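# Move the steel cup onto the plate, upside down

## Task

Lift the steel cup off the fixture on the robot's right side, set it on the plate upside down (opening facing the plate) so that the entire rim rests on the plate, then release it.

## Robot and tools

Robot: two arms, left_arm and right_arm. Each has six revolute joints and a parallel gripper. In every shared coordinate, +z is up, +x points away from the robot over the table, and left_arm sits on the +y side. The origin lies on the table surface midway between the arms. The words left and right are arm names only; they do not tell you which side of a camera image something is on.

Tool execute_actions. Argument actions is a list holding zero or one item. An empty list sends nothing and just reports the current state, with camera pictures included. One item with rows is a motion. rows is a list of 1 to 15 rows, and each row has exactly 14 numbers for both arms together, even when only one arm should move. The order is left_arm waist, shoulder, elbow, wrist pitch, wrist yaw, wrist roll, opening, then the same seven for right_arm. steps (5 to 15, default 15) is how many control steps of 1/30 s the motion lasts. Row k is used on step k, and the final row is reused if steps exceeds the row count. One item with only steps (1 to 300) is a wait: nothing new is commanded. The optional boolean pictures asks for the camera images with a motion or wait result.

Joint numbers are absolute target angles in radians, in the same form the Joint positions line prints them. They are not offsets. Stated ranges per arm: waist -2.618 to 3.054, shoulder 0.000 to 3.142, elbow 0.000 to 3.142, wrist pitch -1.571 to 1.571, wrist yaw -1.571 to 1.571, wrist roll -2.094 to 2.094. The true ends may sit up to 0.036 rad either side of these. A call is rejected, and nothing is sent, if any target exceeds a stated end by more than 0.036 rad and also lies further out than that joint's last reported angle. A target beyond the real end is clipped to it; the line "joint sent to its limit" may then appear, possibly about an earlier motion. Not seeing that line does not prove there is room left.

Opening is an absolute value from -1 (closed) to +1 (fully open). Away from the extremes, the fingers go to where grip_measured would read the value you give. To keep hold of something, command roughly 0.03 below its grip_measured; a smaller gap holds more gently. Pads push with about 50 to 62 N at most, less on parts thinner than about 2 mm, with a brief harder spike when they first touch.

Motion limits: each step, a joint target is clamped to stay within a fixed lead of the measured angle (waist 0.202, shoulder 0.258, elbow 0.238, wrist pitch 0.573, wrist yaw and wrist roll 0.522 rad). If the targets would move the gripper more than 70 mm from where it now is, all joint targets of that arm are pulled back proportionally. So large moves need several calls. Between calls, the arms keep heading for the last row sent until everything has nearly stopped or a step is HELD. Each result is taken 5 steps before the motion ends; those last 5 steps run while you compose the next call.

Result lines. The state line shows, per arm, end_effector_position (metres, in the shared frame) and end_effector_quat_wxyz. That point sits between the finger pads, about 1 cm short of the tips; the fingers extend along the gripper's +z and close along its y. Reported hand positions can be off, more so far from the base. Joint positions and Joint velocities list each arm's six joints (rad, rad/s) and then the pad gap (m, m/s; 0.094 m means fully open). grip_measured gives the opening on the command scale; each gripper may misread by up to about 1 mm of gap, with a constant bias. "joint command not followed" means a clearance check altered or stopped some joint targets; the rest of the row still ran. HELD marks steps where all or part of your row was not applied. Joint torques are total drive outputs, nonzero even in free air, with per-unit offset, scale and noise. MOTOR HOT warns from 75 °C; at 90 °C that arm halts for 10 s, and at 100 °C it loses hold and drops. Both halts show as OVER-TEMPERATURE FAULT. Holding a load heats motors, even while you think, so do not linger while grasping.

Tool zoom_image: camera is cam_left_wrist or cam_right_wrist; region is [x0, y0, x1, y1] in pixels of that camera's last full 616x616 image, origin top-left, at most 504 by 504. It returns a sharper crop.

Cameras are fisheye wrist cameras; the calibration given (K, D, T_world_to_cam) maps shared-frame points to pixels, with small errors (about 0.5 degrees, 2.5 mm, 1.5 px). Results with pictures list updated camera poses.

Call it only once the cup is stable, inverted, rim fully on the plate, and released.

Avoid: dropping the cup, knocking anything off the table, arms colliding or pressing on each other, slamming or pushing hard. Brief outside tugs on the held cup or pushes on loose items can happen, so grip firmly enough and check the result afterward.

Each tool is called after "Emit:" by a JSON object that holds its "op" and its "data".

## Session

Emit:
{"op": "execute_actions", "data": {"actions": []}}

Scene clock: 0.00 s of 4800.00 s.
left_arm: end_effector_position=(+0.6354, +0.3819, +0.2039) grip_measured=+1.000 end_effector_quat_wxyz=(-0.045, +0.312, +0.711, +0.628) | right_arm: end_effector_position=(+0.0575, +0.0384, +0.3748) grip_measured=+1.000 end_effector_quat_wxyz=(-0.632, +0.752, -0.127, -0.140)
Joint positions: left_arm=[-0.146  2.449  2.189 -0.365 -1.21   1.462  0.094] | right_arm=[ 1.128  1.182  1.153 -0.145 -0.358 -1.247  0.094]
Joint velocities: left_arm=[ 0.007  0.007  0.007 -0.007 -0.007 -0.066  0.   ] | right_arm=[-0.012  0.002  0.002  0.007 -0.007 -0.007  0.   ]
Joint torques (N m, as the arm reports them, + toward a larger angle): no reading

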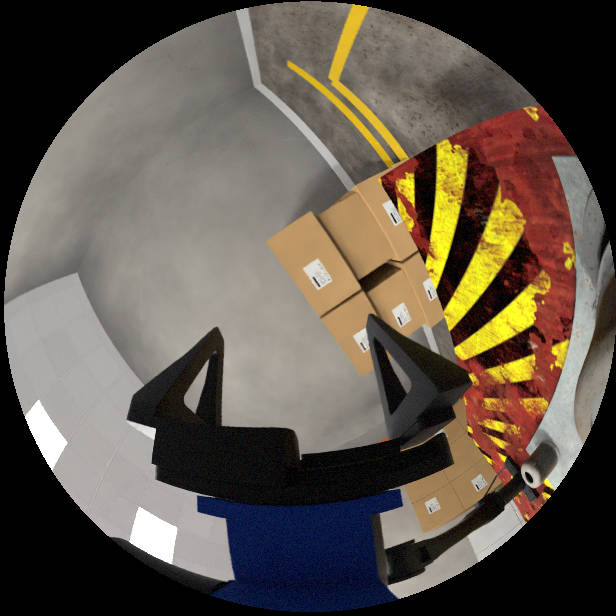

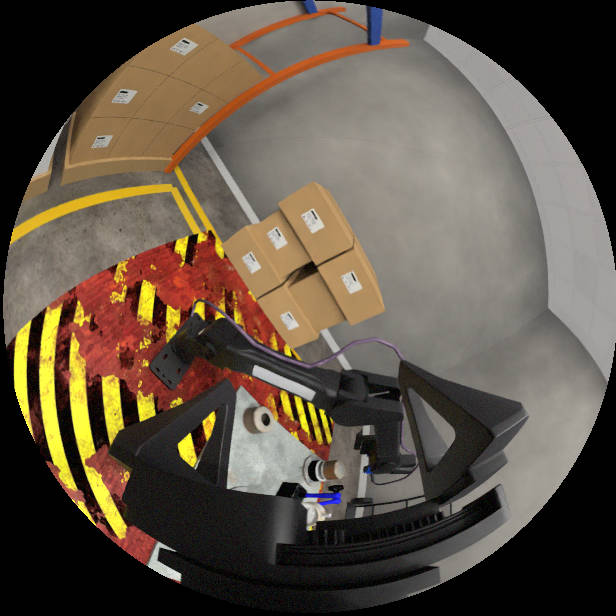

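Emit:
{"op": "execute_actions", "data": {"actions": [{"rows":[[0,1,1.2,-1,0,0,1,0,1,1.2,-1,0,0,1]]}]}}

Emit:
{"op": "execute_actions", "data": {"actions": [{"steps":90}], "pictures": true}}

Scene clock: 0.50 s of 4800.00 s.
left_arm: end_effector_position=(+0.4802, +0.3795, +0.1286) grip_measured=+1.000 end_effector_quat_wxyz=(+0.063, +0.262, +0.917, +0.294) | right_arm: end_effector_position=(+0.2026, -0.1185, +0.2923) grip_measured=+1.000 end_effector_quat_wxyz=(+0.449, -0.587, +0.667, +0.093)
Joint positions: left_arm=[ 0.021  1.932  1.59  -0.848 -0.489  0.774  0.094] | right_arm=[ 0.677  1.026  1.159 -0.754 -0.097 -0.585  0.094]
Joint velocities: left_arm=[ 0.129 -1.761 -1.741 -0.593  1.956 -2.     0.   ] | right_arm=[-1.946 -0.056  0.085 -1.692  0.593  2.791  0.   ]
Joint torques (N m, as the arm reports them, + toward a larger angle): left_arm=[ -2.35 -13.69   5.43   0.93  -0.08  -0.05] | right_arm=[-1.24 -3.28  9.92  1.75  0.24  0.1 ]
Steps of this call (steps 1 to 5: nothing new was sent; steps 6 to 15: the first 10 steps of this action). Readings (joint positions):
6: left_arm=[-0.138 2.426 2.159 -0.395 -1.154 1.408] | right_arm=[1.118 1.173 1.156 -0.179 -0.339 -1.205]
7: left_arm=[-0.128 2.380 2.096 -0.468 -1.073 1.340] | right_arm=[1.087 1.154 1.156 -0.247 -0.305 -1.147]
9: left_arm=[-0.090 2.282 1.973 -0.605 -0.924 1.206] | right_arm=[1.000 1.107 1.156 -0.382 -0.237 -1.028]
13: left_arm=[0.000 2.053 1.713 -0.791 -0.625 0.915] | right_arm=[0.803 1.038 1.156 -0.637 -0.135 -0.761]
15: the state above

Scene clock: 3.50 s of 4800.00 s.
left_arm: end_effector_position=(+0.3228, +0.2733, +0.2752) grip_measured=+1.000 end_effector_quat_wxyz=(+0.384, -0.047, +0.922, +0.027) | right_arm: end_effector_position=(+0.2726, -0.3238, +0.2501) grip_measured=+1.000 end_effector_quat_wxyz=(+0.350, -0.067, +0.934, +0.021)
Joint positions: left_arm=[ 0.006  0.994  1.206 -0.991 -0.009  0.01   0.094] | right_arm=[ 0.004  1.024  1.163 -0.993  0.003 -0.009  0.094]
Joint velocities: left_arm=[ 0.007  0.012 -0.002  0.007  0.007 -0.037  0.   ] | right_arm=[-0.017  0.002 -0.007  0.007 -0.022  0.007  0.   ]
Joint torques (N m, as the arm reports them, + toward a larger angle): left_arm=[-0.46 -0.73  5.29  1.7   0.11 -0.13] | right_arm=[-0.34 -3.36  9.96  1.38 -0.06  0.07]
Kept back: nothing.
Steps of this call (steps 1 to 5: the last 5 steps of your previous action; steps 6 to 45: the robot went on to your last target; steps 46 to 90: nothing new was sent). Readings (joint positions):
1: left_arm=[0.023 1.872 1.531 -0.868 -0.424 0.705] | right_arm=[0.606 1.025 1.161 -0.802 -0.079 -0.489]
2: left_arm=[0.021 1.810 1.472 -0.883 -0.364 0.633] | right_arm=[0.533 1.024 1.163 -0.841 -0.064 -0.396]
4: left_arm=[0.014 1.679 1.350 -0.908 -0.259 0.479] | right_arm=[0.387 1.024 1.163 -0.896 -0.042 -0.256]
8: left_arm=[0.006 1.388 1.204 -0.990 -0.112 0.213] | right_arm=[0.100 1.024 1.163 -0.950 -0.018 -0.109]
90: the state above
All arms were judged still, so your last target was given up. Only a new action makes them travel on or press farther. Fingers that are still opening or closing keep moving.
camera_calibration (this result's frames):
cam_left_wrist: T_world_to_cam=[[0.0183402, -0.999396, 0.0295286, 0.249125], [-0.997181, -0.0204326, -0.0721952, 0.358871], [0.0727549, -0.0281213, -0.996953, 0.390344], [0, 0, 0, 1]] pos_world=[0.324891, 0.267284, 0.407707]
cam_right_wrist: T_world_to_cam=[[0.0227531, -0.993703, -0.10971, -0.298416], [-0.958093, 0.00967044, -0.286294, 0.378647], [0.285552, 0.111626, -0.95184, 0.309347], [0, 0, 0, 1]] pos_world=[0.281234, -0.33473, 0.370114]

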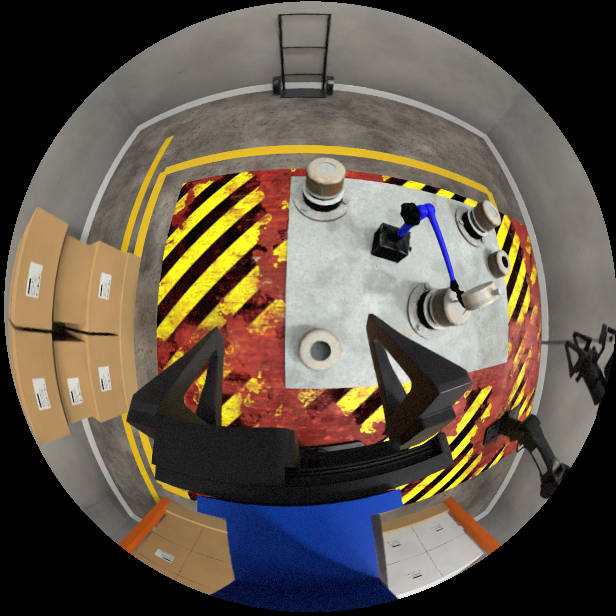

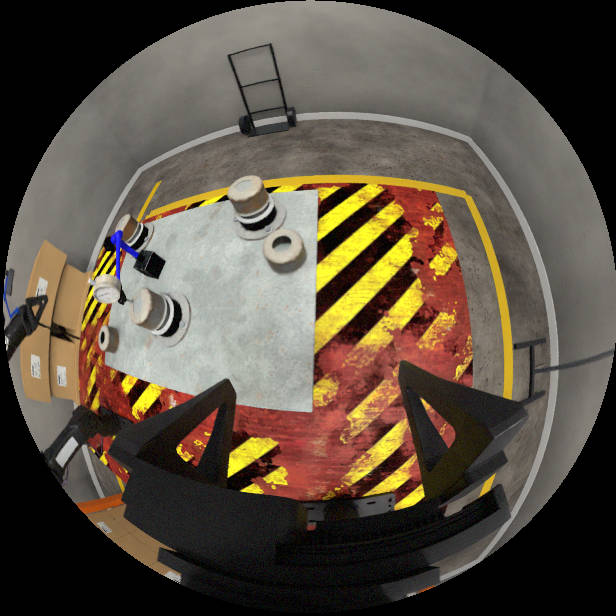

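Emit:
{"op": "zoom_image", "data": {"camera": "cam_right_wrist", "region": [200,150,340,290]}}

Region (200, 150, 340, 290) of cam_right_wrist's 616x616 image, scaled by 3.600, with more detail than that image has.

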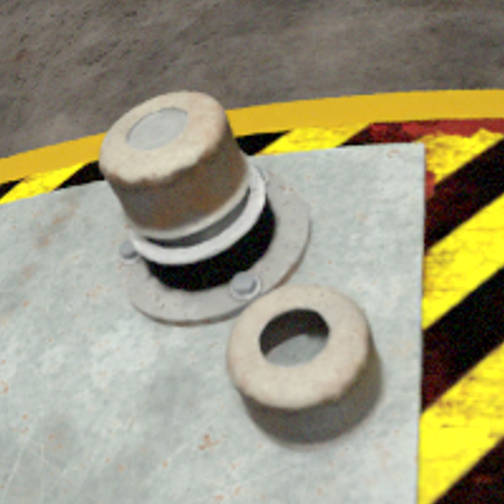

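Emit:
{"op": "execute_actions", "data": {"actions": [{"rows":[[0,1,1.2,-1,0,0,1,0.3,2.07,2.05,-0.78,0,0,1]]}]}}

Emit:
{"op": "execute_actions", "data": {"actions": [{"steps":45}], "pictures": true}}

Scene clock: 4.20 s of 4800.00 s.
left_arm: end_effector_position=(+0.3228, +0.2732, +0.2752) grip_measured=+1.000 end_effector_quat_wxyz=(+0.384, -0.047, +0.922, +0.027) | right_arm: end_effector_position=(+0.4036, -0.1828, +0.2986) grip_measured=+1.000 end_effector_quat_wxyz=(+0.393, -0.190, +0.896, +0.078)
Joint positions: left_arm=[ 0.006  0.994  1.206 -0.991 -0.009  0.01   0.094] | right_arm=[ 0.283  1.594  1.696 -0.847  0.006 -0.007  0.094]
Joint velocities: left_arm=[-0.012 -0.012 -0.002 -0.051  0.022 -0.037  0.   ] | right_arm=[ 0.222  2.269  2.249  0.403 -0.051 -0.037  0.   ]
Joint torques (N m, as the arm reports them, + toward a larger angle): left_arm=[-0.72 -0.99  5.61  1.72  0.15 -0.11] | right_arm=[ 0.02 -5.03  7.71  1.67  0.01  0.08]
Steps of this call (steps 1 to 11: nothing new was sent; steps 12 to 21: the first 10 steps of this action). Readings (joint positions):
12: left_arm=[0.006 0.994 1.206 -0.991 -0.009 0.010] | right_arm=[0.021 1.042 1.182 -1.001 0.011 -0.007]
13: left_arm=[0.006 0.994 1.206 -0.991 -0.009 0.010] | right_arm=[0.059 1.082 1.224 -0.999 0.014 -0.007]
15: left_arm=[0.006 0.994 1.206 -0.991 -0.009 0.010] | right_arm=[0.142 1.187 1.320 -0.952 0.013 -0.007]
19: left_arm=[0.006 0.994 1.206 -0.991 -0.009 0.010] | right_arm=[0.260 1.442 1.552 -0.878 0.008 -0.007]
21: the state above

Scene clock: 5.70 s of 4800.00 s.
left_arm: end_effector_position=(+0.3228, +0.2732, +0.2752) grip_measured=+1.000 end_effector_quat_wxyz=(+0.384, -0.047, +0.922, +0.027) | right_arm: end_effector_position=(+0.5071, -0.1310, +0.2093) grip_measured=+1.000 end_effector_quat_wxyz=(+0.349, -0.199, +0.913, +0.071)
Joint positions: left_arm=[ 0.006  0.994  1.206 -0.991 -0.009  0.01   0.094] | right_arm=[ 0.293  2.08   2.022 -0.785  0.005 -0.007  0.094]
Joint velocities: left_arm=[-0.012 -0.007  0.002 -0.066  0.007 -0.022  0.   ] | right_arm=[-0.007 -0.002 -0.002 -0.051 -0.022 -0.007  0.   ]
Joint torques (N m, as the arm reports them, + toward a larger angle): left_arm=[-0.79 -0.58  5.64  1.69  0.08 -0.12] | right_arm=[  0.41 -11.58   9.9    1.5   -0.07   0.07]
Kept back: nothing.
Steps of this call (steps 1 to 5: the last 5 steps of your previous action; steps 6 to 45: the robot went on to your last target). Readings (joint positions):
1: left_arm=[0.006 0.994 1.206 -0.991 -0.009 0.010] | right_arm=[0.289 1.674 1.774 -0.833 0.005 -0.007]
2: left_arm=[0.006 0.994 1.206 -0.991 -0.009 0.010] | right_arm=[0.292 1.757 1.854 -0.820 0.005 -0.007]
4: left_arm=[0.006 0.994 1.206 -0.991 -0.009 0.010] | right_arm=[0.293 1.908 1.978 -0.775 0.005 -0.007]
8: left_arm=[0.006 0.994 1.206 -0.991 -0.009 0.010] | right_arm=[0.293 2.088 2.022 -0.757 0.005 -0.007]
45: the state above
All arms were judged still, so your last target was given up. Only a new action makes them travel on or press farther. Fingers that are still opening or closing keep moving.
camera_calibration (this result's frames):
cam_left_wrist: T_world_to_cam=[[0.0180683, -0.999393, 0.0297957, 0.24907], [-0.997185, -0.0201814, -0.0722184, 0.358816], [0.0727759, -0.028407, -0.996944, 0.39041], [0, 0, 0, 1]] pos_world=[0.324894, 0.267251, 0.407708]
cam_right_wrist: T_world_to_cam=[[0.303144, -0.946517, -0.110495, -0.252462], [-0.918948, -0.259662, -0.296833, 0.536838], [0.252266, 0.191522, -0.948515, 0.208662], [0, 0, 0, 1]] pos_world=[0.51722, -0.139526, 0.329375]

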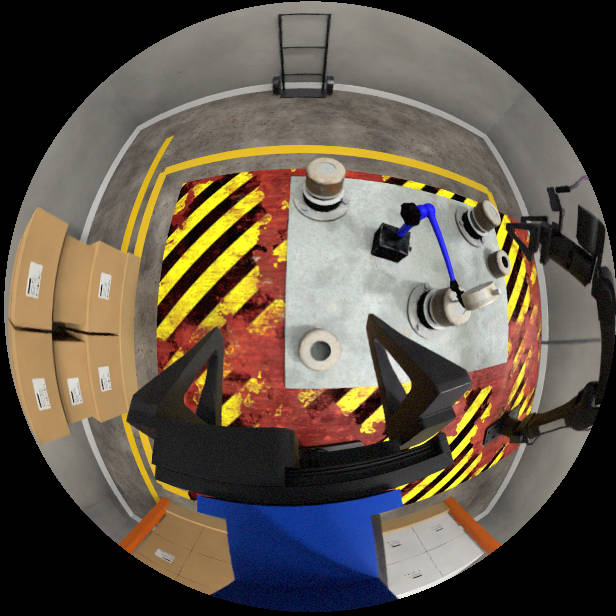

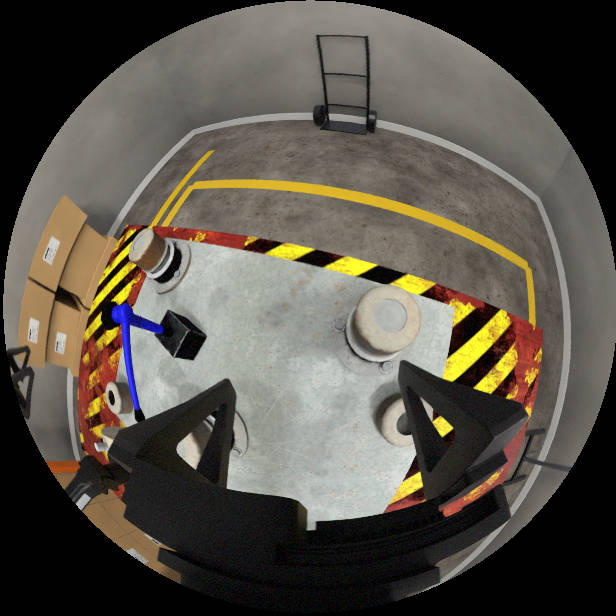

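Emit:
{"op": "execute_actions", "data": {"actions": [{"rows":[[0,1,1.2,-1,0,0,1,0.165,2.335,2.247,-0.715,0,0,1]]}]}}

Emit:
{"op": "execute_actions", "data": {"actions": [{"steps":30}], "pictures": true}}

Scene clock: 6.43 s of 4800.00 s.
left_arm: end_effector_position=(+0.3228, +0.2732, +0.2752) grip_measured=+1.000 end_effector_quat_wxyz=(+0.384, -0.047, +0.922, +0.027) | right_arm: end_effector_position=(+0.5908, -0.1913, +0.1364) grip_measured=+1.000 end_effector_quat_wxyz=(+0.340, -0.133, +0.930, +0.046)
Joint positions: left_arm=[ 0.006  0.994  1.206 -0.991 -0.009  0.01   0.094] | right_arm=[ 0.147  2.367  2.219 -0.723  0.001 -0.006  0.094]
Joint velocities: left_arm=[ 0.002 -0.002 -0.002 -0.037  0.007  0.037  0.   ] | right_arm=[-0.173  0.291 -0.017 -0.168  0.037 -0.066  0.   ]
Joint torques (N m, as the arm reports them, + toward a larger angle): left_arm=[-0.53 -0.68  5.64  1.72  0.05 -0.08] | right_arm=[  2.3  -16.57   9.94   1.7   -0.09   0.07]
Steps of this call (steps 1 to 12: nothing new was sent; steps 13 to 22: the first 10 steps of this action). Readings (joint positions):
13: left_arm=[0.006 0.994 1.206 -0.991 -0.009 0.010] | right_arm=[0.287 2.101 2.050 -0.800 0.001 -0.007]
14: left_arm=[0.006 0.994 1.206 -0.991 -0.009 0.010] | right_arm=[0.278 2.139 2.105 -0.794 -0.003 -0.007]
16: left_arm=[0.006 0.994 1.206 -0.991 -0.009 0.010] | right_arm=[0.243 2.223 2.187 -0.747 -0.005 -0.007]
20: left_arm=[0.006 0.994 1.206 -0.991 -0.009 0.010] | right_arm=[0.167 2.337 2.219 -0.714 -0.002 -0.007]
22: the state above

Scene clock: 7.43 s of 4800.00 s.
left_arm: end_effector_position=(+0.3228, +0.2732, +0.2752) grip_measured=+1.000 end_effector_quat_wxyz=(+0.384, -0.047, +0.922, +0.027) | right_arm: end_effector_position=(+0.5887, -0.1843, +0.1447) grip_measured=+1.000 end_effector_quat_wxyz=(+0.346, -0.136, +0.927, +0.051)
Joint positions: left_arm=[ 0.006  0.994  1.206 -0.991 -0.009  0.01   0.094] | right_arm=[ 0.158  2.354  2.219 -0.722 -0.003 -0.002  0.094]
Joint velocities: left_arm=[-0.007  0.002 -0.002 -0.051 -0.066  0.037  0.   ] | right_arm=[-0.002  0.017 -0.022 -0.007 -0.022 -0.007  0.   ]
Joint torques (N m, as the arm reports them, + toward a larger angle): left_arm=[-0.66 -0.8   5.42  1.73  0.09 -0.09] | right_arm=[  0.67 -14.35   9.88   1.48   0.02   0.03]
Kept back: nothing.
Steps of this call (steps 1 to 5: the last 5 steps of your previous action; steps 6 to 30: the robot went on to your last target). Readings (joint positions):
1: left_arm=[0.006 0.994 1.206 -0.991 -0.009 0.010] | right_arm=[0.144 2.374 2.219 -0.723 -0.004 -0.002]
2: left_arm=[0.006 0.994 1.206 -0.991 -0.009 0.010] | right_arm=[0.144 2.374 2.219 -0.722 -0.003 -0.002]
4: left_arm=[0.006 0.994 1.206 -0.991 -0.009 0.010] | right_arm=[0.148 2.367 2.219 -0.722 -0.003 -0.002]
8: left_arm=[0.006 0.994 1.206 -0.991 -0.009 0.010] | right_arm=[0.157 2.355 2.219 -0.722 -0.003 -0.002]
30: the state above
All arms were judged still, so your last target was given up. Only a new action makes them travel on or press farther. Fingers that are still opening or closing keep moving.
camera_calibration (this result's frames):
cam_left_wrist: T_world_to_cam=[[0.0180683, -0.999393, 0.0297957, 0.24907], [-0.997185, -0.0201814, -0.0722184, 0.358816], [0.0727759, -0.028407, -0.996944, 0.39041], [0, 0, 0, 1]] pos_world=[0.324894, 0.267251, 0.407708]
cam_right_wrist: T_world_to_cam=[[0.172816, -0.977899, -0.117676, -0.262793], [-0.949654, -0.133731, -0.283325, 0.618172], [0.261326, 0.160715, -0.951777, 0.126442], [0, 0, 0, 1]] pos_world=[0.599422, -0.194637, 0.264563]

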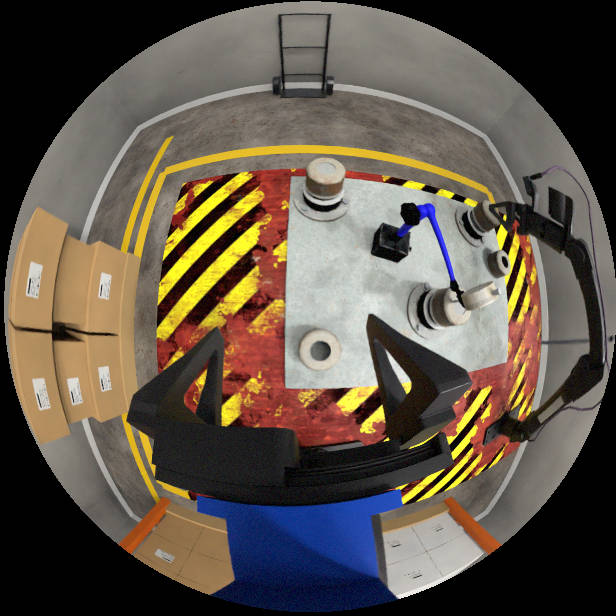

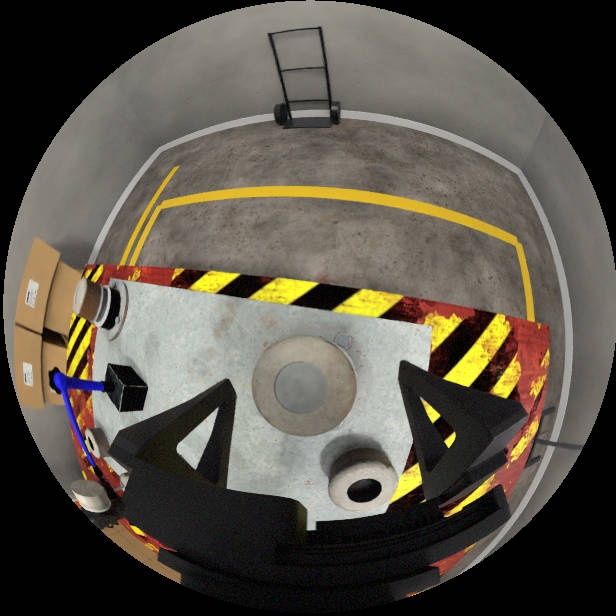

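Emit:
{"op": "execute_actions", "data": {"actions": [{"rows":[[0,1,1.2,-1,0,0,1,0.187,2.33,2.247,-0.715,0,0,1],[0,1,1.2,-1,0,0,1,0.187,2.33,2.247,-0.715,0,0,1],[0,1,1.2,-1,0,0,1,0.187,2.33,2.247,-0.715,0,0,1],[0,1,1.2,-1,0,0,1,0.187,2.33,2.22,-0.69,0,0,1],[0,1,1.2,-1,0,0,1,0.187,2.33,2.19,-0.66,0,0,1],[0,1,1.2,-1,0,0,1,0.187,2.33,2.16,-0.63,0,0,1],[0,1,1.2,-1,0,0,1,0.187,2.33,2.13,-0.6,0,0,1],[0,1,1.2,-1,0,0,1,0.187,2.33,2.1,-0.57,0,0,1]]}]}}

Emit:
{"op": "execute_actions", "data": {"actions": [{"steps":15}], "pictures": true}}

Scene clock: 8.03 s of 4800.00 s.
left_arm: end_effector_position=(+0.3228, +0.2732, +0.2752) grip_measured=+1.000 end_effector_quat_wxyz=(+0.384, -0.047, +0.922, +0.027) | right_arm: end_effector_position=(+0.5874, -0.1696, +0.1333) grip_measured=+1.000 end_effector_quat_wxyz=(+0.357, -0.146, +0.921, +0.057)
Joint positions: left_arm=[ 0.006  0.994  1.206 -0.991 -0.009  0.01   0.094] | right_arm=[ 0.181  2.339  2.133 -0.625 -0.003 -0.002  0.094]
Joint velocities: left_arm=[-0.012 -0.007  0.002  0.007 -0.066  0.037  0.   ] | right_arm=[ 0.022 -0.002 -0.364  0.256 -0.11   0.007  0.   ]
Joint torques (N m, as the arm reports them, + toward a larger angle): left_arm=[-0.56 -0.49  5.46  1.74  0.07 -0.08] | right_arm=[  0.35 -13.6    6.64   1.63   0.08  -0.02]
Steps of this call (steps 1 to 8: nothing new was sent; steps 9 to 18: the first 10 steps of this action). Readings (joint positions):
9: left_arm=[0.006 0.994 1.206 -0.991 -0.009 0.010] | right_arm=[0.159 2.354 2.219 -0.722 -0.003 -0.002]
10: left_arm=[0.006 0.994 1.206 -0.991 -0.009 0.010] | right_arm=[0.161 2.354 2.219 -0.722 -0.003 -0.002]
12: left_arm=[0.006 0.994 1.206 -0.991 -0.009 0.010] | right_arm=[0.167 2.354 2.219 -0.720 -0.003 -0.002]
16: left_arm=[0.006 0.994 1.206 -0.991 -0.009 0.010] | right_arm=[0.180 2.342 2.167 -0.654 -0.003 -0.002]
18: the state above

Scene clock: 8.53 s of 4800.00 s.
left_arm: end_effector_position=(+0.3228, +0.2732, +0.2752) grip_measured=+1.000 end_effector_quat_wxyz=(+0.384, -0.047, +0.922, +0.027) | right_arm: end_effector_position=(+0.5902, -0.1687, +0.1274) grip_measured=+1.000 end_effector_quat_wxyz=(+0.362, -0.146, +0.919, +0.058)
Joint positions: left_arm=[ 0.006  0.994  1.206 -0.991 -0.009  0.01   0.094] | right_arm=[ 0.181  2.343  2.107 -0.584 -0.003 -0.002  0.094]
Joint velocities: left_arm=[ 0.007 -0.012  0.002  0.007 -0.007 -0.051  0.   ] | right_arm=[-0.012  0.007  0.027 -0.051 -0.037 -0.022  0.   ]
Joint torques (N m, as the arm reports them, + toward a larger angle): left_arm=[-0.66 -0.85  5.22  1.69  0.08 -0.07] | right_arm=[  0.42 -14.05   6.78   1.6    0.05   0.02]
Kept back: nothing.
Steps of this call (steps 1 to 5: the last 5 steps of your previous action; steps 6 to 15: the robot went on to your last target). Readings (joint positions):
1: left_arm=[0.006 0.994 1.206 -0.991 -0.009 0.010] | right_arm=[0.181 2.340 2.121 -0.619 -0.003 -0.002]
2: left_arm=[0.006 0.994 1.206 -0.991 -0.009 0.010] | right_arm=[0.181 2.341 2.114 -0.616 -0.003 -0.002]
4: left_arm=[0.006 0.994 1.206 -0.991 -0.009 0.010] | right_arm=[0.181 2.343 2.108 -0.611 -0.003 -0.002]
8: left_arm=[0.006 0.994 1.206 -0.991 -0.009 0.010] | right_arm=[0.181 2.343 2.107 -0.593 -0.003 -0.002]
15: the state above
camera_calibration (this result's frames):
cam_left_wrist: T_world_to_cam=[[0.0180683, -0.999393, 0.0297957, 0.24907], [-0.997185, -0.0201814, -0.0722184, 0.358816], [0.0727759, -0.028407, -0.996944, 0.39041], [0, 0, 0, 1]] pos_world=[0.324894, 0.267251, 0.407708]
cam_right_wrist: T_world_to_cam=[[0.199696, -0.972269, -0.121712, -0.264199], [-0.935806, -0.152415, -0.317862, 0.609864], [0.290497, 0.177375, -0.940292, 0.0911858], [0, 0, 0, 1]] pos_world=[0.596985, -0.180094, 0.247438]

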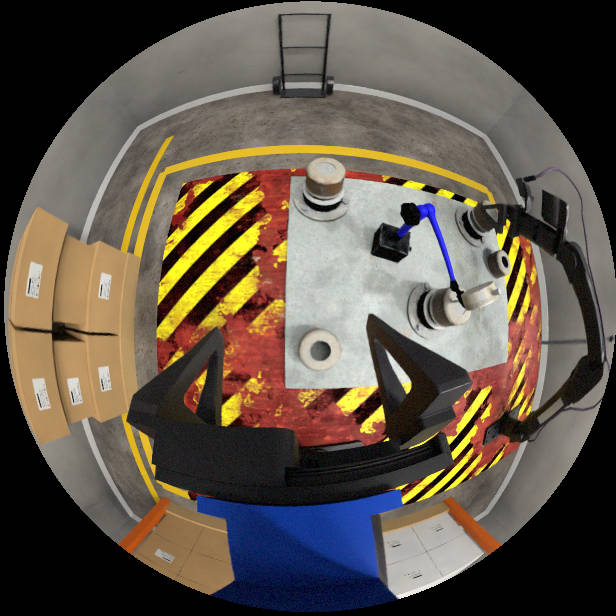

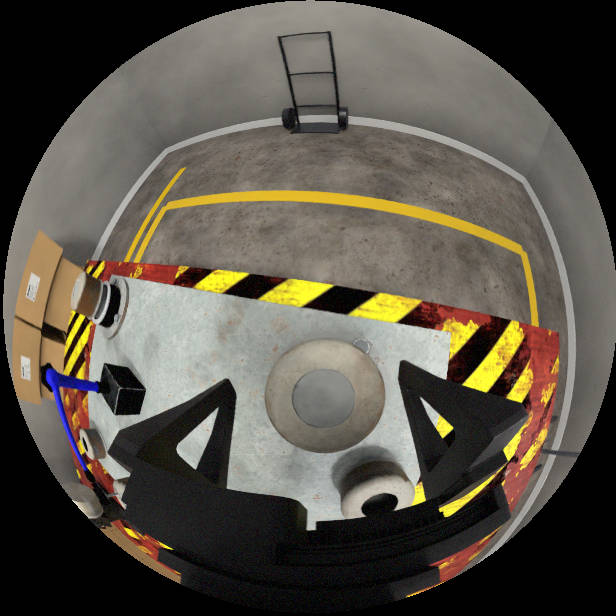

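Emit:
{"op": "execute_actions", "data": {"actions": [{"rows":[[0,1,1.2,-1,0,0,1,0.17,2.33,2.09,-0.57,0,0,1],[0,1,1.2,-1,0,0,1,0.17,2.33,2.07,-0.57,0,0,1],[0,1,1.2,-1,0,0,1,0.17,2.33,2.05,-0.56,0,0,1],[0,1,1.2,-1,0,0,1,0.17,2.33,2.03,-0.54,0,0,1],[0,1,1.2,-1,0,0,1,0.17,2.33,2.01,-0.52,0,0,1],[0,1,1.2,-1,0,0,1,0.17,2.33,1.99,-0.5,0,0,1],[0,1,1.2,-1,0,0,1,0.17,2.33,1.97,-0.48,0,0,1],[0,1,1.2,-1,0,0,1,0.17,2.33,1.955,-0.47,0,0,1]]}]}}

Emit:
{"op": "execute_actions", "data": {"actions": [{"steps":15}], "pictures": true}}

Scene clock: 9.07 s of 4800.00 s.
left_arm: end_effector_position=(+0.3228, +0.2732, +0.2752) grip_measured=+1.000 end_effector_quat_wxyz=(+0.384, -0.047, +0.922, +0.027) | right_arm: end_effector_position=(+0.5770, -0.1729, +0.0853) grip_measured=+1.000 end_effector_quat_wxyz=(+0.335, -0.147, +0.929, +0.053)
Joint positions: left_arm=[ 0.006  0.994  1.206 -0.991 -0.009  0.01   0.094] | right_arm=[ 0.181  2.339  1.973 -0.514 -0.003 -0.002  0.094]
Joint velocities: left_arm=[ 0.002  0.012  0.002 -0.051  0.007 -0.022  0.   ] | right_arm=[-0.017  0.071 -0.3    0.037 -0.037 -0.037  0.   ]
Joint torques (N m, as the arm reports them, + toward a larger angle): left_arm=[-0.65 -0.95  5.35  1.72  0.09 -0.15] | right_arm=[ -1.16 -13.78   7.39   1.8    0.04   0.03]
Steps of this call (steps 1 to 6: the robot went on to your last target; steps 7 to 16: the first 10 steps of this action). Readings (joint positions):
7: left_arm=[0.006 0.994 1.206 -0.991 -0.009 0.010] | right_arm=[0.181 2.343 2.107 -0.582 -0.003 -0.002]
8: left_arm=[0.006 0.994 1.206 -0.991 -0.009 0.010] | right_arm=[0.181 2.343 2.104 -0.579 -0.003 -0.002]
10: left_arm=[0.006 0.994 1.206 -0.991 -0.009 0.010] | right_arm=[0.181 2.339 2.082 -0.565 -0.003 -0.002]
14: left_arm=[0.006 0.994 1.206 -0.991 -0.009 0.010] | right_arm=[0.181 2.337 2.004 -0.521 -0.003 -0.002]
16: the state above

Scene clock: 9.57 s of 4800.00 s.
left_arm: end_effector_position=(+0.3228, +0.2732, +0.2752) grip_measured=+1.000 end_effector_quat_wxyz=(+0.384, -0.047, +0.922, +0.027) | right_arm: end_effector_position=(+0.5795, -0.1721, +0.0815) grip_measured=+1.000 end_effector_quat_wxyz=(+0.340, -0.147, +0.927, +0.054)
Joint positions: left_arm=[ 0.006  0.994  1.206 -0.991 -0.009  0.01   0.094] | right_arm=[ 0.181  2.345  1.96  -0.483 -0.003 -0.002  0.094]
Joint velocities: left_arm=[ 0.002  0.002 -0.002 -0.022  0.007 -0.007  0.   ] | right_arm=[-0.002  0.022 -0.007  0.037 -0.007 -0.022  0.   ]
Joint torques (N m, as the arm reports them, + toward a larger angle): left_arm=[-0.37 -0.76  5.42  1.7   0.11 -0.1 ] | right_arm=[ -1.01 -14.06   6.76   1.5    0.03   0.04]
Kept back: nothing.
Steps of this call (steps 1 to 5: the last 5 steps of your previous action; steps 6 to 15: the robot went on to your last target). Readings (joint positions):
1: left_arm=[0.006 0.994 1.206 -0.991 -0.009 0.010] | right_arm=[0.181 2.342 1.966 -0.513 -0.003 -0.002]
2: left_arm=[0.006 0.994 1.206 -0.991 -0.009 0.010] | right_arm=[0.181 2.344 1.962 -0.512 -0.003 -0.002]
4: left_arm=[0.006 0.994 1.206 -0.991 -0.009 0.010] | right_arm=[0.181 2.345 1.960 -0.509 -0.003 -0.002]
8: left_arm=[0.006 0.994 1.206 -0.991 -0.009 0.010] | right_arm=[0.181 2.345 1.960 -0.490 -0.003 -0.002]
15: the state above
camera_calibration (this result's frames):
cam_left_wrist: T_world_to_cam=[[0.0180683, -0.999393, 0.0297957, 0.24907], [-0.997185, -0.0201814, -0.0722184, 0.358816], [0.0727759, -0.028407, -0.996944, 0.39041], [0, 0, 0, 1]] pos_world=[0.324894, 0.267251, 0.407708]
cam_right_wrist: T_world_to_cam=[[0.194206, -0.974038, -0.116339, -0.268557], [-0.949411, -0.156798, -0.272089, 0.588128], [0.246783, 0.163295, -0.955214, 0.0759285], [0, 0, 0, 1]] pos_world=[0.591793, -0.181766, 0.201307]

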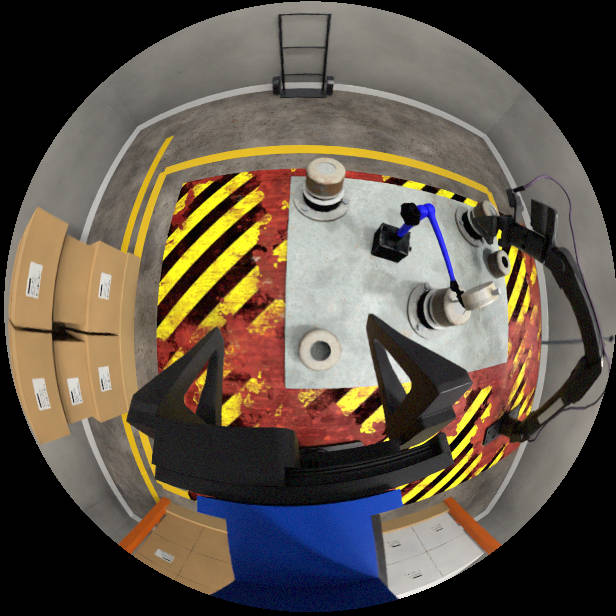

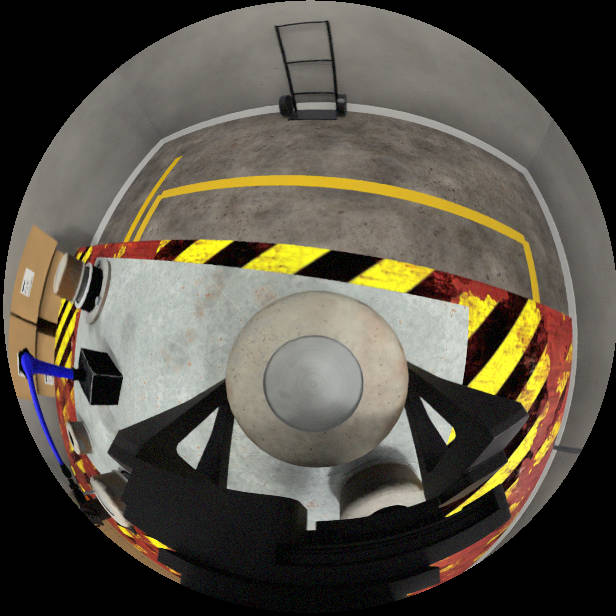

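Emit:
{"op": "execute_actions", "data": {"actions": [{"rows":[[0,1,1.2,-1,0,0,1,0.178,2.33,1.955,-0.47,0,0,0.6]]}]}}

Emit:
{"op": "execute_actions", "data": {"actions": [{"steps":10}]}}

Scene clock: 10.03 s of 4800.00 s.
left_arm: end_effector_position=(+0.3228, +0.2732, +0.2752) grip_measured=+1.000 end_effector_quat_wxyz=(+0.384, -0.047, +0.922, +0.027) | right_arm: end_effector_position=(+0.5810, -0.1759, +0.0818) grip_measured=+0.603 end_effector_quat_wxyz=(+0.342, -0.144, +0.928, +0.049)
Joint positions: left_arm=[ 0.006  0.994  1.206 -0.991 -0.009  0.01   0.094] | right_arm=[ 0.178  2.345  1.96  -0.482  0.008 -0.002  0.075]
Joint velocities: left_arm=[ 0.002 -0.032  0.017 -0.022 -0.007 -0.081  0.   ] | right_arm=[-0.007 -0.012  0.002 -0.037 -0.125  0.022 -0.   ]
Joint torques (N m, as the arm reports them, + toward a larger angle): left_arm=[-0.88 -0.75  5.45  1.68  0.09 -0.1 ] | right_arm=[ -0.26 -13.88   6.86   1.53  -0.1    0.03]
Steps of this call (steps 1 to 4: the robot went on to your last target; steps 5 to 14: the first 10 steps of this action). Readings (joint positions):
5: left_arm=[0.006 0.994 1.206 -0.991 -0.009 0.010] | right_arm=[0.181 2.345 1.960 -0.482 -0.003 -0.002]
6: left_arm=[0.006 0.994 1.206 -0.991 -0.009 0.010] | right_arm=[0.181 2.345 1.960 -0.482 0.005 -0.002]
8: left_arm=[0.006 0.994 1.206 -0.991 -0.009 0.010] | right_arm=[0.178 2.345 1.960 -0.482 0.008 -0.002]
12: left_arm=[0.006 0.994 1.206 -0.991 -0.009 0.010] | right_arm=[0.178 2.345 1.960 -0.482 0.008 -0.002]
14: the state above

Scene clock: 10.37 s of 4800.00 s.
left_arm: end_effector_position=(+0.3228, +0.2732, +0.2752) grip_measured=+1.000 end_effector_quat_wxyz=(+0.384, -0.047, +0.922, +0.027) | right_arm: end_effector_position=(+0.5810, -0.1759, +0.0818) grip_measured=+0.603 end_effector_quat_wxyz=(+0.342, -0.144, +0.928, +0.049)
Joint positions: left_arm=[ 0.006  0.994  1.206 -0.991 -0.009  0.01   0.094] | right_arm=[ 0.178  2.345  1.96  -0.482  0.008 -0.002  0.075]
Joint velocities: left_arm=[-0.027 -0.002  0.007  0.022 -0.022 -0.007  0.   ] | right_arm=[-0.002 -0.007  0.002 -0.022 -0.007  0.066 -0.002]
Joint torques (N m, as the arm reports them, + toward a larger angle): left_arm=[-0.78 -0.83  5.48  1.71  0.05 -0.13] | right_arm=[ -0.13 -13.66   6.99   1.54  -0.14   0.04]
Kept back: nothing.
Steps of this call (steps 1 to 5: the last 5 steps of your previous action; steps 6 to 10: the robot went on to your last target). Readings (joint positions):
1: left_arm=[0.006 0.994 1.206 -0.991 -0.009 0.010] | right_arm=[0.178 2.345 1.960 -0.482 0.008 -0.002]
2: left_arm=[0.006 0.994 1.206 -0.991 -0.009 0.010] | right_arm=[0.178 2.345 1.960 -0.482 0.008 -0.002]
4: left_arm=[0.006 0.994 1.206 -0.991 -0.009 0.010] | right_arm=[0.178 2.345 1.960 -0.482 0.008 -0.002]
8: left_arm=[0.006 0.994 1.206 -0.991 -0.009 0.010] | right_arm=[0.178 2.345 1.960 -0.482 0.008 -0.002]
10: the state above

Emit:
{"op": "execute_actions", "data": {"actions": [{"rows":[[0,1,1.2,-1,0,0,1,0.178,2.33,1.985,-0.47,0,0,0.54]]}]}}

Emit:
{"op": "execute_actions", "data": {"actions": [{"rows":[[0,1,1.2,-1,0,0,1,0.178,2.33,2,-0.485,0,0,0.54],[0,1,1.2,-1,0,0,1,0.178,2.328,2.01,-0.497,0,0,0.54],[0,1,1.2,-1,0,0,1,0.178,2.326,2.02,-0.509,0,0,0.54],[0,1,1.2,-1,0,0,1,0.178,2.324,2.03,-0.52,0,0,0.54],[0,1,1.2,-1,0,0,1,0.178,2.322,2.04,-0.53,0,0,0.54],[0,1,1.2,-1,0,0,1,0.178,2.32,2.05,-0.54,0,0,0.54],[0,1,1.2,-1,0,0,1,0.178,2.318,2.06,-0.55,0,0,0.54],[0,1,1.2,-1,0,0,1,0.178,2.316,2.07,-0.565,0,0,0.54],[0,1,1.2,-1,0,0,1,0.178,2.314,2.08,-0.58,0,0,0.54]]}]}}

Emit:
{"op": "execute_actions", "data": {"actions": [{"steps":12}], "pictures": true}}

Scene clock: 10.97 s of 4800.00 s.
left_arm: end_effector_position=(+0.3228, +0.2732, +0.2752) grip_measured=+1.000 end_effector_quat_wxyz=(+0.384, -0.047, +0.922, +0.027) | right_arm: end_effector_position=(+0.5810, -0.1758, +0.0818) grip_measured=+0.548 end_effector_quat_wxyz=(+0.342, -0.144, +0.928, +0.049)
Joint positions: left_arm=[ 0.006  0.994  1.206 -0.991 -0.009  0.01   0.094] | right_arm=[ 0.178  2.345  1.96  -0.482  0.008 -0.002  0.073]
Joint velocities: left_arm=[-0.007 -0.017 -0.007  0.037 -0.022 -0.037  0.   ] | right_arm=[ 0.007 -0.002 -0.002 -0.007 -0.066 -0.066 -0.   ]
Joint torques (N m, as the arm reports them, + toward a larger angle): left_arm=[-0.69 -0.62  5.19  1.71  0.08 -0.1 ] | right_arm=[  0.02 -13.99   9.54   1.48  -0.02   0.02]
Steps of this call (steps 1 to 8: the robot went on to your last target; steps 9 to 18: the first 10 steps of this action). Readings (joint positions):
9: left_arm=[0.006 0.994 1.206 -0.991 -0.009 0.010] | right_arm=[0.178 2.345 1.960 -0.482 0.008 -0.002]
10: left_arm=[0.006 0.994 1.206 -0.991 -0.009 0.010] | right_arm=[0.178 2.345 1.960 -0.482 0.008 -0.002]
12: left_arm=[0.006 0.994 1.206 -0.991 -0.009 0.010] | right_arm=[0.178 2.345 1.960 -0.482 0.008 -0.002]
16: left_arm=[0.006 0.994 1.206 -0.991 -0.009 0.010] | right_arm=[0.178 2.345 1.960 -0.482 0.008 -0.002]
18: the state above

Scene clock: 11.47 s of 4800.00 s.
left_arm: end_effector_position=(+0.3228, +0.2732, +0.2752) grip_measured=+1.000 end_effector_quat_wxyz=(+0.384, -0.047, +0.922, +0.027) | right_arm: end_effector_position=(+0.5869, -0.1739, +0.1067) grip_measured=+0.543 end_effector_quat_wxyz=(+0.353, -0.143, +0.923, +0.051)
Joint positions: left_arm=[ 0.006  0.994  1.206 -0.991 -0.009  0.01   0.094] | right_arm=[ 0.178  2.342  2.04  -0.54   0.008 -0.002  0.072]
Joint velocities: left_arm=[-0.017  0.022 -0.017  0.007  0.037 -0.022  0.   ] | right_arm=[-0.007 -0.061  0.217 -0.168  0.022 -0.051  0.001]
Joint torques (N m, as the arm reports them, + toward a larger angle): left_arm=[-0.42 -0.67  5.39  1.71  0.09 -0.09] | right_arm=[ -0.13 -14.69   9.82   1.3   -0.11   0.06]
Steps of this call (steps 1 to 5: the last 5 steps of your previous action; steps 6 to 15: the first 10 steps of this action). Readings (joint positions):
6: left_arm=[0.006 0.994 1.206 -0.991 -0.009 0.010] | right_arm=[0.178 2.345 1.960 -0.482 0.008 -0.002]
7: left_arm=[0.006 0.994 1.206 -0.991 -0.009 0.010] | right_arm=[0.178 2.345 1.963 -0.484 0.008 -0.002]
9: left_arm=[0.006 0.994 1.206 -0.991 -0.009 0.010] | right_arm=[0.178 2.345 1.975 -0.501 0.008 -0.002]
13: left_arm=[0.006 0.994 1.206 -0.991 -0.009 0.010] | right_arm=[0.178 2.345 2.020 -0.526 0.008 -0.002]
15: the state above

Scene clock: 11.87 s of 4800.00 s.
left_arm: end_effector_position=(+0.3228, +0.2732, +0.2752) grip_measured=+1.000 end_effector_quat_wxyz=(+0.384, -0.047, +0.922, +0.027) | right_arm: end_effector_position=(+0.5843, -0.1748, +0.1146) grip_measured=+0.543 end_effector_quat_wxyz=(+0.351, -0.143, +0.924, +0.050)
Joint positions: left_arm=[ 0.006  0.994  1.206 -0.991 -0.009  0.01   0.094] | right_arm=[ 0.178  2.33   2.053 -0.569  0.008 -0.002  0.072]
Joint velocities: left_arm=[-0.007  0.032 -0.012  0.037 -0.066  0.022  0.   ] | right_arm=[ 0.002  0.002  0.002 -0.081  0.051  0.051 -0.001]
Joint torques (N m, as the arm reports them, + toward a larger angle): left_arm=[-0.42 -0.74  5.57  1.64  0.13 -0.11] | right_arm=[ -0.07 -13.92   9.89   1.35  -0.04   0.04]
Kept back: nothing.
Steps of this call (steps 1 to 5: the last 5 steps of your previous action; steps 6 to 12: the robot went on to your last target). Readings (joint positions):
1: left_arm=[0.006 0.994 1.206 -0.991 -0.009 0.010] | right_arm=[0.178 2.339 2.045 -0.545 0.008 -0.002]
2: left_arm=[0.006 0.994 1.206 -0.991 -0.009 0.010] | right_arm=[0.178 2.336 2.049 -0.548 0.008 -0.002]
4: left_arm=[0.006 0.994 1.206 -0.991 -0.009 0.010] | right_arm=[0.178 2.331 2.052 -0.554 0.008 -0.002]
8: left_arm=[0.006 0.994 1.206 -0.991 -0.009 0.010] | right_arm=[0.178 2.330 2.053 -0.562 0.008 -0.002]
12: the state above
camera_calibration (this result's frames):
cam_left_wrist: T_world_to_cam=[[0.0180683, -0.999393, 0.0297957, 0.24907], [-0.997185, -0.0201814, -0.0722184, 0.358816], [0.0727759, -0.028407, -0.996944, 0.39041], [0, 0, 0, 1]] pos_world=[0.324894, 0.267251, 0.407708]
cam_right_wrist: T_world_to_cam=[[0.186867, -0.976079, -0.111132, -0.264863], [-0.944535, -0.147415, -0.293468, 0.602446], [0.270065, 0.159807, -0.949488, 0.0918866], [0, 0, 0, 1]] pos_world=[0.59371, -0.184401, 0.234609]

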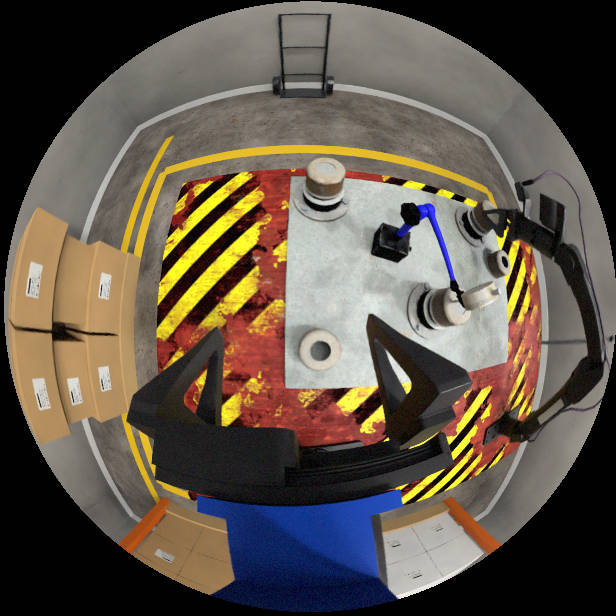

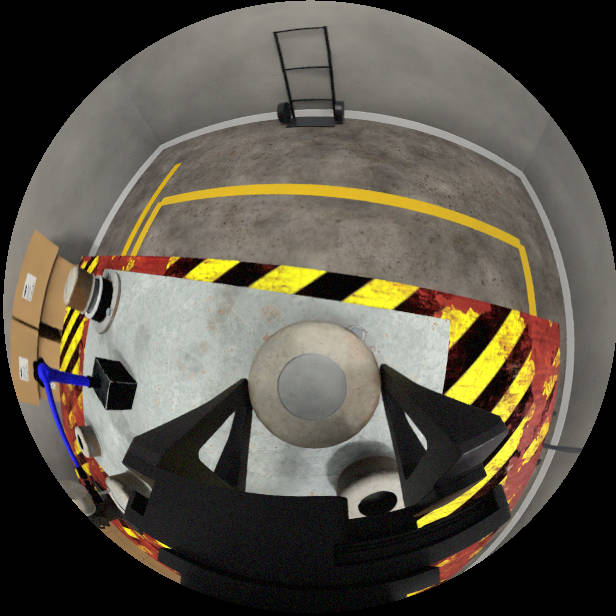

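Too light; regrip.

Emit:
{"op": "execute_actions", "data": {"actions": [{"rows":[[0,1,1.2,-1,0,0,1,0.178,2.33,2.05,-0.56,0,0,0.85],[0,1,1.2,-1,0,0,1,0.178,2.33,2.05,-0.56,0,0,0.85],[0,1,1.2,-1,0,0,1,0.178,2.33,2.05,-0.56,0,0,0.85],[0,1,1.2,-1,0,0,1,0.178,2.33,2.03,-0.53,0,0,0.85],[0,1,1.2,-1,0,0,1,0.178,2.33,2.01,-0.51,0,0,0.85],[0,1,1.2,-1,0,0,1,0.178,2.33,1.99,-0.49,0,0,0.85],[0,1,1.2,-1,0,0,1,0.178,2.33,1.97,-0.47,0,0,0.85],[0,1,1.2,-1,0,0,1,0.178,2.335,1.95,-0.45,0,0,0.85]]}]}}

Emit:
{"op": "execute_actions", "data": {"actions": [{"steps":15}]}}

Emit:
{"op": "execute_actions", "data": {"actions": [{"rows":[[0,1,1.2,-1,0,0,1,0.178,2.335,1.98,-0.46,0,0,0.48]]}]}}

Emit:
{"op": "execute_actions", "data": {"actions": [{"rows":[[0,1,1.2,-1,0,0,1,0.178,2.33,2,-0.5,0,0,0.48],[0,1,1.2,-1,0,0,1,0.178,2.328,2.01,-0.51,0,0,0.48],[0,1,1.2,-1,0,0,1,0.178,2.326,2.02,-0.52,0,0,0.48],[0,1,1.2,-1,0,0,1,0.178,2.324,2.03,-0.53,0,0,0.48],[0,1,1.2,-1,0,0,1,0.178,2.322,2.04,-0.54,0,0,0.48],[0,1,1.2,-1,0,0,1,0.178,2.32,2.05,-0.55,0,0,0.48],[0,1,1.2,-1,0,0,1,0.178,2.318,2.06,-0.56,0,0,0.48],[0,1,1.2,-1,0,0,1,0.178,2.316,2.07,-0.575,0,0,0.48],[0,1,1.2,-1,0,0,1,0.178,2.314,2.08,-0.59,0,0,0.48]]}]}}

Emit:
{"op": "execute_actions", "data": {"actions": [{"steps":12}], "pictures": true}}

Scene clock: 12.63 s of 4800.00 s.
left_arm: end_effector_position=(+0.3228, +0.2732, +0.2752) grip_measured=+1.000 end_effector_quat_wxyz=(+0.384, -0.047, +0.922, +0.027) | right_arm: end_effector_position=(+0.5833, -0.1750, +0.0949) grip_measured=+0.847 end_effector_quat_wxyz=(+0.351, -0.143, +0.924, +0.051)
Joint positions: left_arm=[ 0.006  0.994  1.206 -0.991 -0.009  0.01   0.094] | right_arm=[ 0.178  2.332  1.977 -0.491  0.008 -0.002  0.087]
Joint velocities: left_arm=[-0.022 -0.007 -0.012 -0.007 -0.066 -0.022  0.   ] | right_arm=[ 0.002  0.09  -0.349  0.139 -0.051 -0.022  0.   ]
Joint torques (N m, as the arm reports them, + toward a larger angle): left_arm=[-0.67 -0.73  5.48  1.7   0.13 -0.08] | right_arm=[ -0.2  -12.89   6.85   1.71  -0.04   0.05]
Steps of this call (steps 1 to 13: the robot went on to your last target; steps 14 to 23: the first 10 steps of this action). Readings (joint positions):
14: left_arm=[0.006 0.994 1.206 -0.991 -0.009 0.010] | right_arm=[0.178 2.330 2.053 -0.572 0.008 -0.002]
15: left_arm=[0.006 0.994 1.206 -0.991 -0.009 0.010] | right_arm=[0.178 2.330 2.053 -0.572 0.008 -0.002]
17: left_arm=[0.006 0.994 1.206 -0.991 -0.009 0.010] | right_arm=[0.178 2.330 2.053 -0.570 0.008 -0.002]
21: left_arm=[0.006 0.994 1.206 -0.991 -0.009 0.010] | right_arm=[0.178 2.330 2.008 -0.508 0.008 -0.002]
23: the state above

Scene clock: 13.13 s of 4800.00 s.
left_arm: end_effector_position=(+0.3228, +0.2732, +0.2752) grip_measured=+1.000 end_effector_quat_wxyz=(+0.384, -0.047, +0.922, +0.027) | right_arm: end_effector_position=(+0.5835, -0.1750, +0.0825) grip_measured=+0.847 end_effector_quat_wxyz=(+0.348, -0.143, +0.925, +0.050)
Joint positions: left_arm=[ 0.006  0.994  1.206 -0.991 -0.009  0.01   0.094] | right_arm=[ 0.178  2.346  1.957 -0.464  0.008 -0.002  0.087]
Joint velocities: left_arm=[ 0.007 -0.022 -0.012 -0.051  0.022 -0.007  0.   ] | right_arm=[-0.012 -0.012 -0.017 -0.037 -0.081 -0.051 -0.001]
Joint torques (N m, as the arm reports them, + toward a larger angle): left_arm=[-0.34 -0.77  5.39  1.68  0.11 -0.1 ] | right_arm=[ -0.15 -13.6    6.68   1.54  -0.1    0.03]
Kept back: nothing.
Steps of this call (steps 1 to 5: the last 5 steps of your previous action; steps 6 to 15: the robot went on to your last target). Readings (joint positions):
1: left_arm=[0.006 0.994 1.206 -0.991 -0.009 0.010] | right_arm=[0.178 2.336 1.968 -0.488 0.008 -0.002]
2: left_arm=[0.006 0.994 1.206 -0.991 -0.009 0.010] | right_arm=[0.178 2.339 1.963 -0.487 0.008 -0.002]
4: left_arm=[0.006 0.994 1.206 -0.991 -0.009 0.010] | right_arm=[0.178 2.345 1.958 -0.485 0.008 -0.002]
8: left_arm=[0.006 0.994 1.206 -0.991 -0.009 0.010] | right_arm=[0.178 2.346 1.957 -0.474 0.008 -0.002]
15: the state above

Scene clock: 13.47 s of 4800.00 s.
left_arm: end_effector_position=(+0.3228, +0.2732, +0.2752) grip_measured=+1.000 end_effector_quat_wxyz=(+0.384, -0.047, +0.922, +0.027) | right_arm: end_effector_position=(+0.5836, -0.1750, +0.0826) grip_measured=+0.516 end_effector_quat_wxyz=(+0.348, -0.143, +0.925, +0.050)
Joint positions: left_arm=[ 0.006  0.994  1.206 -0.991 -0.009  0.01   0.094] | right_arm=[ 0.178  2.346  1.957 -0.463  0.008 -0.002  0.071]
Joint velocities: left_arm=[-0.002  0.007 -0.002  0.022 -0.037  0.095  0.   ] | right_arm=[ 0.007 -0.002 -0.002 -0.066 -0.095  0.066 -0.   ]
Joint torques (N m, as the arm reports them, + toward a larger angle): left_arm=[-0.76 -0.95  5.39  1.68  0.09 -0.14] | right_arm=[ -0.21 -13.72   9.35   1.49  -0.06   0.02]
Steps of this call (steps 1 to 10: the first 10 steps of this action). Readings (joint positions):
1: left_arm=[0.006 0.994 1.206 -0.991 -0.009 0.010] | right_arm=[0.178 2.346 1.957 -0.463 0.008 -0.002]
2: left_arm=[0.006 0.994 1.206 -0.991 -0.009 0.010] | right_arm=[0.178 2.346 1.957 -0.463 0.008 -0.002]
4: left_arm=[0.006 0.994 1.206 -0.991 -0.009 0.010] | right_arm=[0.178 2.346 1.957 -0.463 0.008 -0.002]
8: left_arm=[0.006 0.994 1.206 -0.991 -0.009 0.010] | right_arm=[0.178 2.346 1.957 -0.463 0.008 -0.002]
10: the state above

Scene clock: 13.97 s of 4800.00 s.
left_arm: end_effector_position=(+0.3228, +0.2732, +0.2752) grip_measured=+1.000 end_effector_quat_wxyz=(+0.384, -0.047, +0.922, +0.027) | right_arm: end_effector_position=(+0.5836, -0.1751, +0.0859) grip_measured=+0.516 end_effector_quat_wxyz=(+0.336, -0.144, +0.930, +0.048)
Joint positions: left_arm=[ 0.006  0.994  1.206 -0.991 -0.009  0.01   0.094] | right_arm=[ 0.178  2.365  2.021 -0.534  0.008 -0.002  0.071]
Joint velocities: left_arm=[-0.007  0.017 -0.002  0.066  0.007  0.007  0.   ] | right_arm=[-0.007  0.056  0.144 -0.198 -0.066 -0.081  0.001]
Joint torques (N m, as the arm reports them, + toward a larger angle): left_arm=[-0.65 -0.81  5.5   1.64  0.1  -0.08] | right_arm=[ -0.15 -16.96  11.91   1.08  -0.08   0.05]
Steps of this call (steps 1 to 5: the last 5 steps of your previous action; steps 6 to 15: the first 10 steps of this action). Readings (joint positions):
6: left_arm=[0.006 0.994 1.206 -0.991 -0.009 0.010] | right_arm=[0.178 2.346 1.959 -0.466 0.008 -0.002]
7: left_arm=[0.006 0.994 1.206 -0.991 -0.009 0.010] | right_arm=[0.178 2.346 1.963 -0.471 0.008 -0.002]
9: left_arm=[0.006 0.994 1.206 -0.991 -0.009 0.010] | right_arm=[0.178 2.349 1.975 -0.485 0.008 -0.002]
13: left_arm=[0.006 0.994 1.206 -0.991 -0.009 0.010] | right_arm=[0.178 2.360 2.006 -0.518 0.008 -0.002]
15: the state above

Scene clock: 14.37 s of 4800.00 s.
left_arm: end_effector_position=(+0.3228, +0.2732, +0.2752) grip_measured=+1.000 end_effector_quat_wxyz=(+0.384, -0.047, +0.922, +0.027) | right_arm: end_effector_position=(+0.5836, -0.1751, +0.0860) grip_measured=+0.516 end_effector_quat_wxyz=(+0.334, -0.144, +0.930, +0.047)
Joint positions: left_arm=[ 0.006  0.994  1.206 -0.991 -0.009  0.01   0.094] | right_arm=[ 0.178  2.369  2.03  -0.544  0.008 -0.002  0.071]
Joint velocities: left_arm=[-0.007 -0.007  0.022  0.095  0.007  0.022  0.   ] | right_arm=[-0.012 -0.002 -0.002 -0.022  0.037 -0.037 -0.001]
Joint torques (N m, as the arm reports them, + toward a larger angle): left_arm=[-0.75 -0.57  5.45  1.72  0.08 -0.1 ] | right_arm=[ -0.23 -17.    11.9    0.92  -0.07   0.01]
Kept back: nothing.
Steps of this call (steps 1 to 5: the last 5 steps of your previous action; steps 6 to 12: the robot went on to your last target). Readings (joint positions):
1: left_arm=[0.006 0.994 1.206 -0.991 -0.009 0.010] | right_arm=[0.178 2.367 2.025 -0.538 0.008 -0.002]
2: left_arm=[0.006 0.994 1.206 -0.991 -0.009 0.010] | right_arm=[0.178 2.368 2.026 -0.541 0.008 -0.002]
4: left_arm=[0.006 0.994 1.206 -0.991 -0.009 0.010] | right_arm=[0.178 2.368 2.028 -0.543 0.008 -0.002]
8: left_arm=[0.006 0.994 1.206 -0.991 -0.009 0.010] | right_arm=[0.178 2.369 2.030 -0.544 0.008 -0.002]
12: the state above
camera_calibration (this result's frames):
cam_left_wrist: T_world_to_cam=[[0.0180683, -0.999393, 0.0297957, 0.24907], [-0.997185, -0.0201814, -0.0722184, 0.358816], [0.0727759, -0.028407, -0.996944, 0.39041], [0, 0, 0, 1]] pos_world=[0.324894, 0.267251, 0.407708]
cam_right_wrist: T_world_to_cam=[[0.182611, -0.977438, -0.106155, -0.266445], [-0.954196, -0.150166, -0.258766, 0.595537], [0.236987, 0.148546, -0.960089, 0.0832201], [0, 0, 0, 1]] pos_world=[0.597192, -0.183367, 0.205719]

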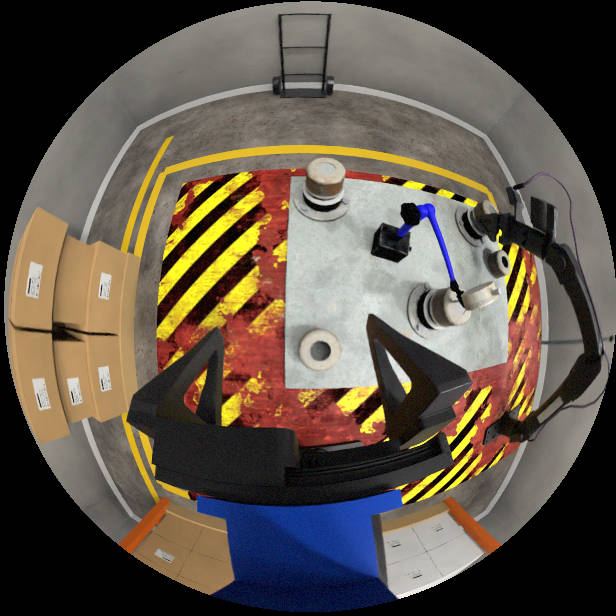

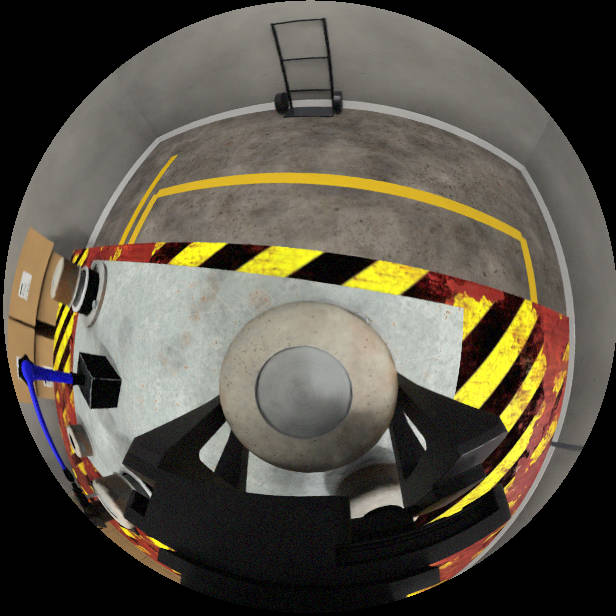

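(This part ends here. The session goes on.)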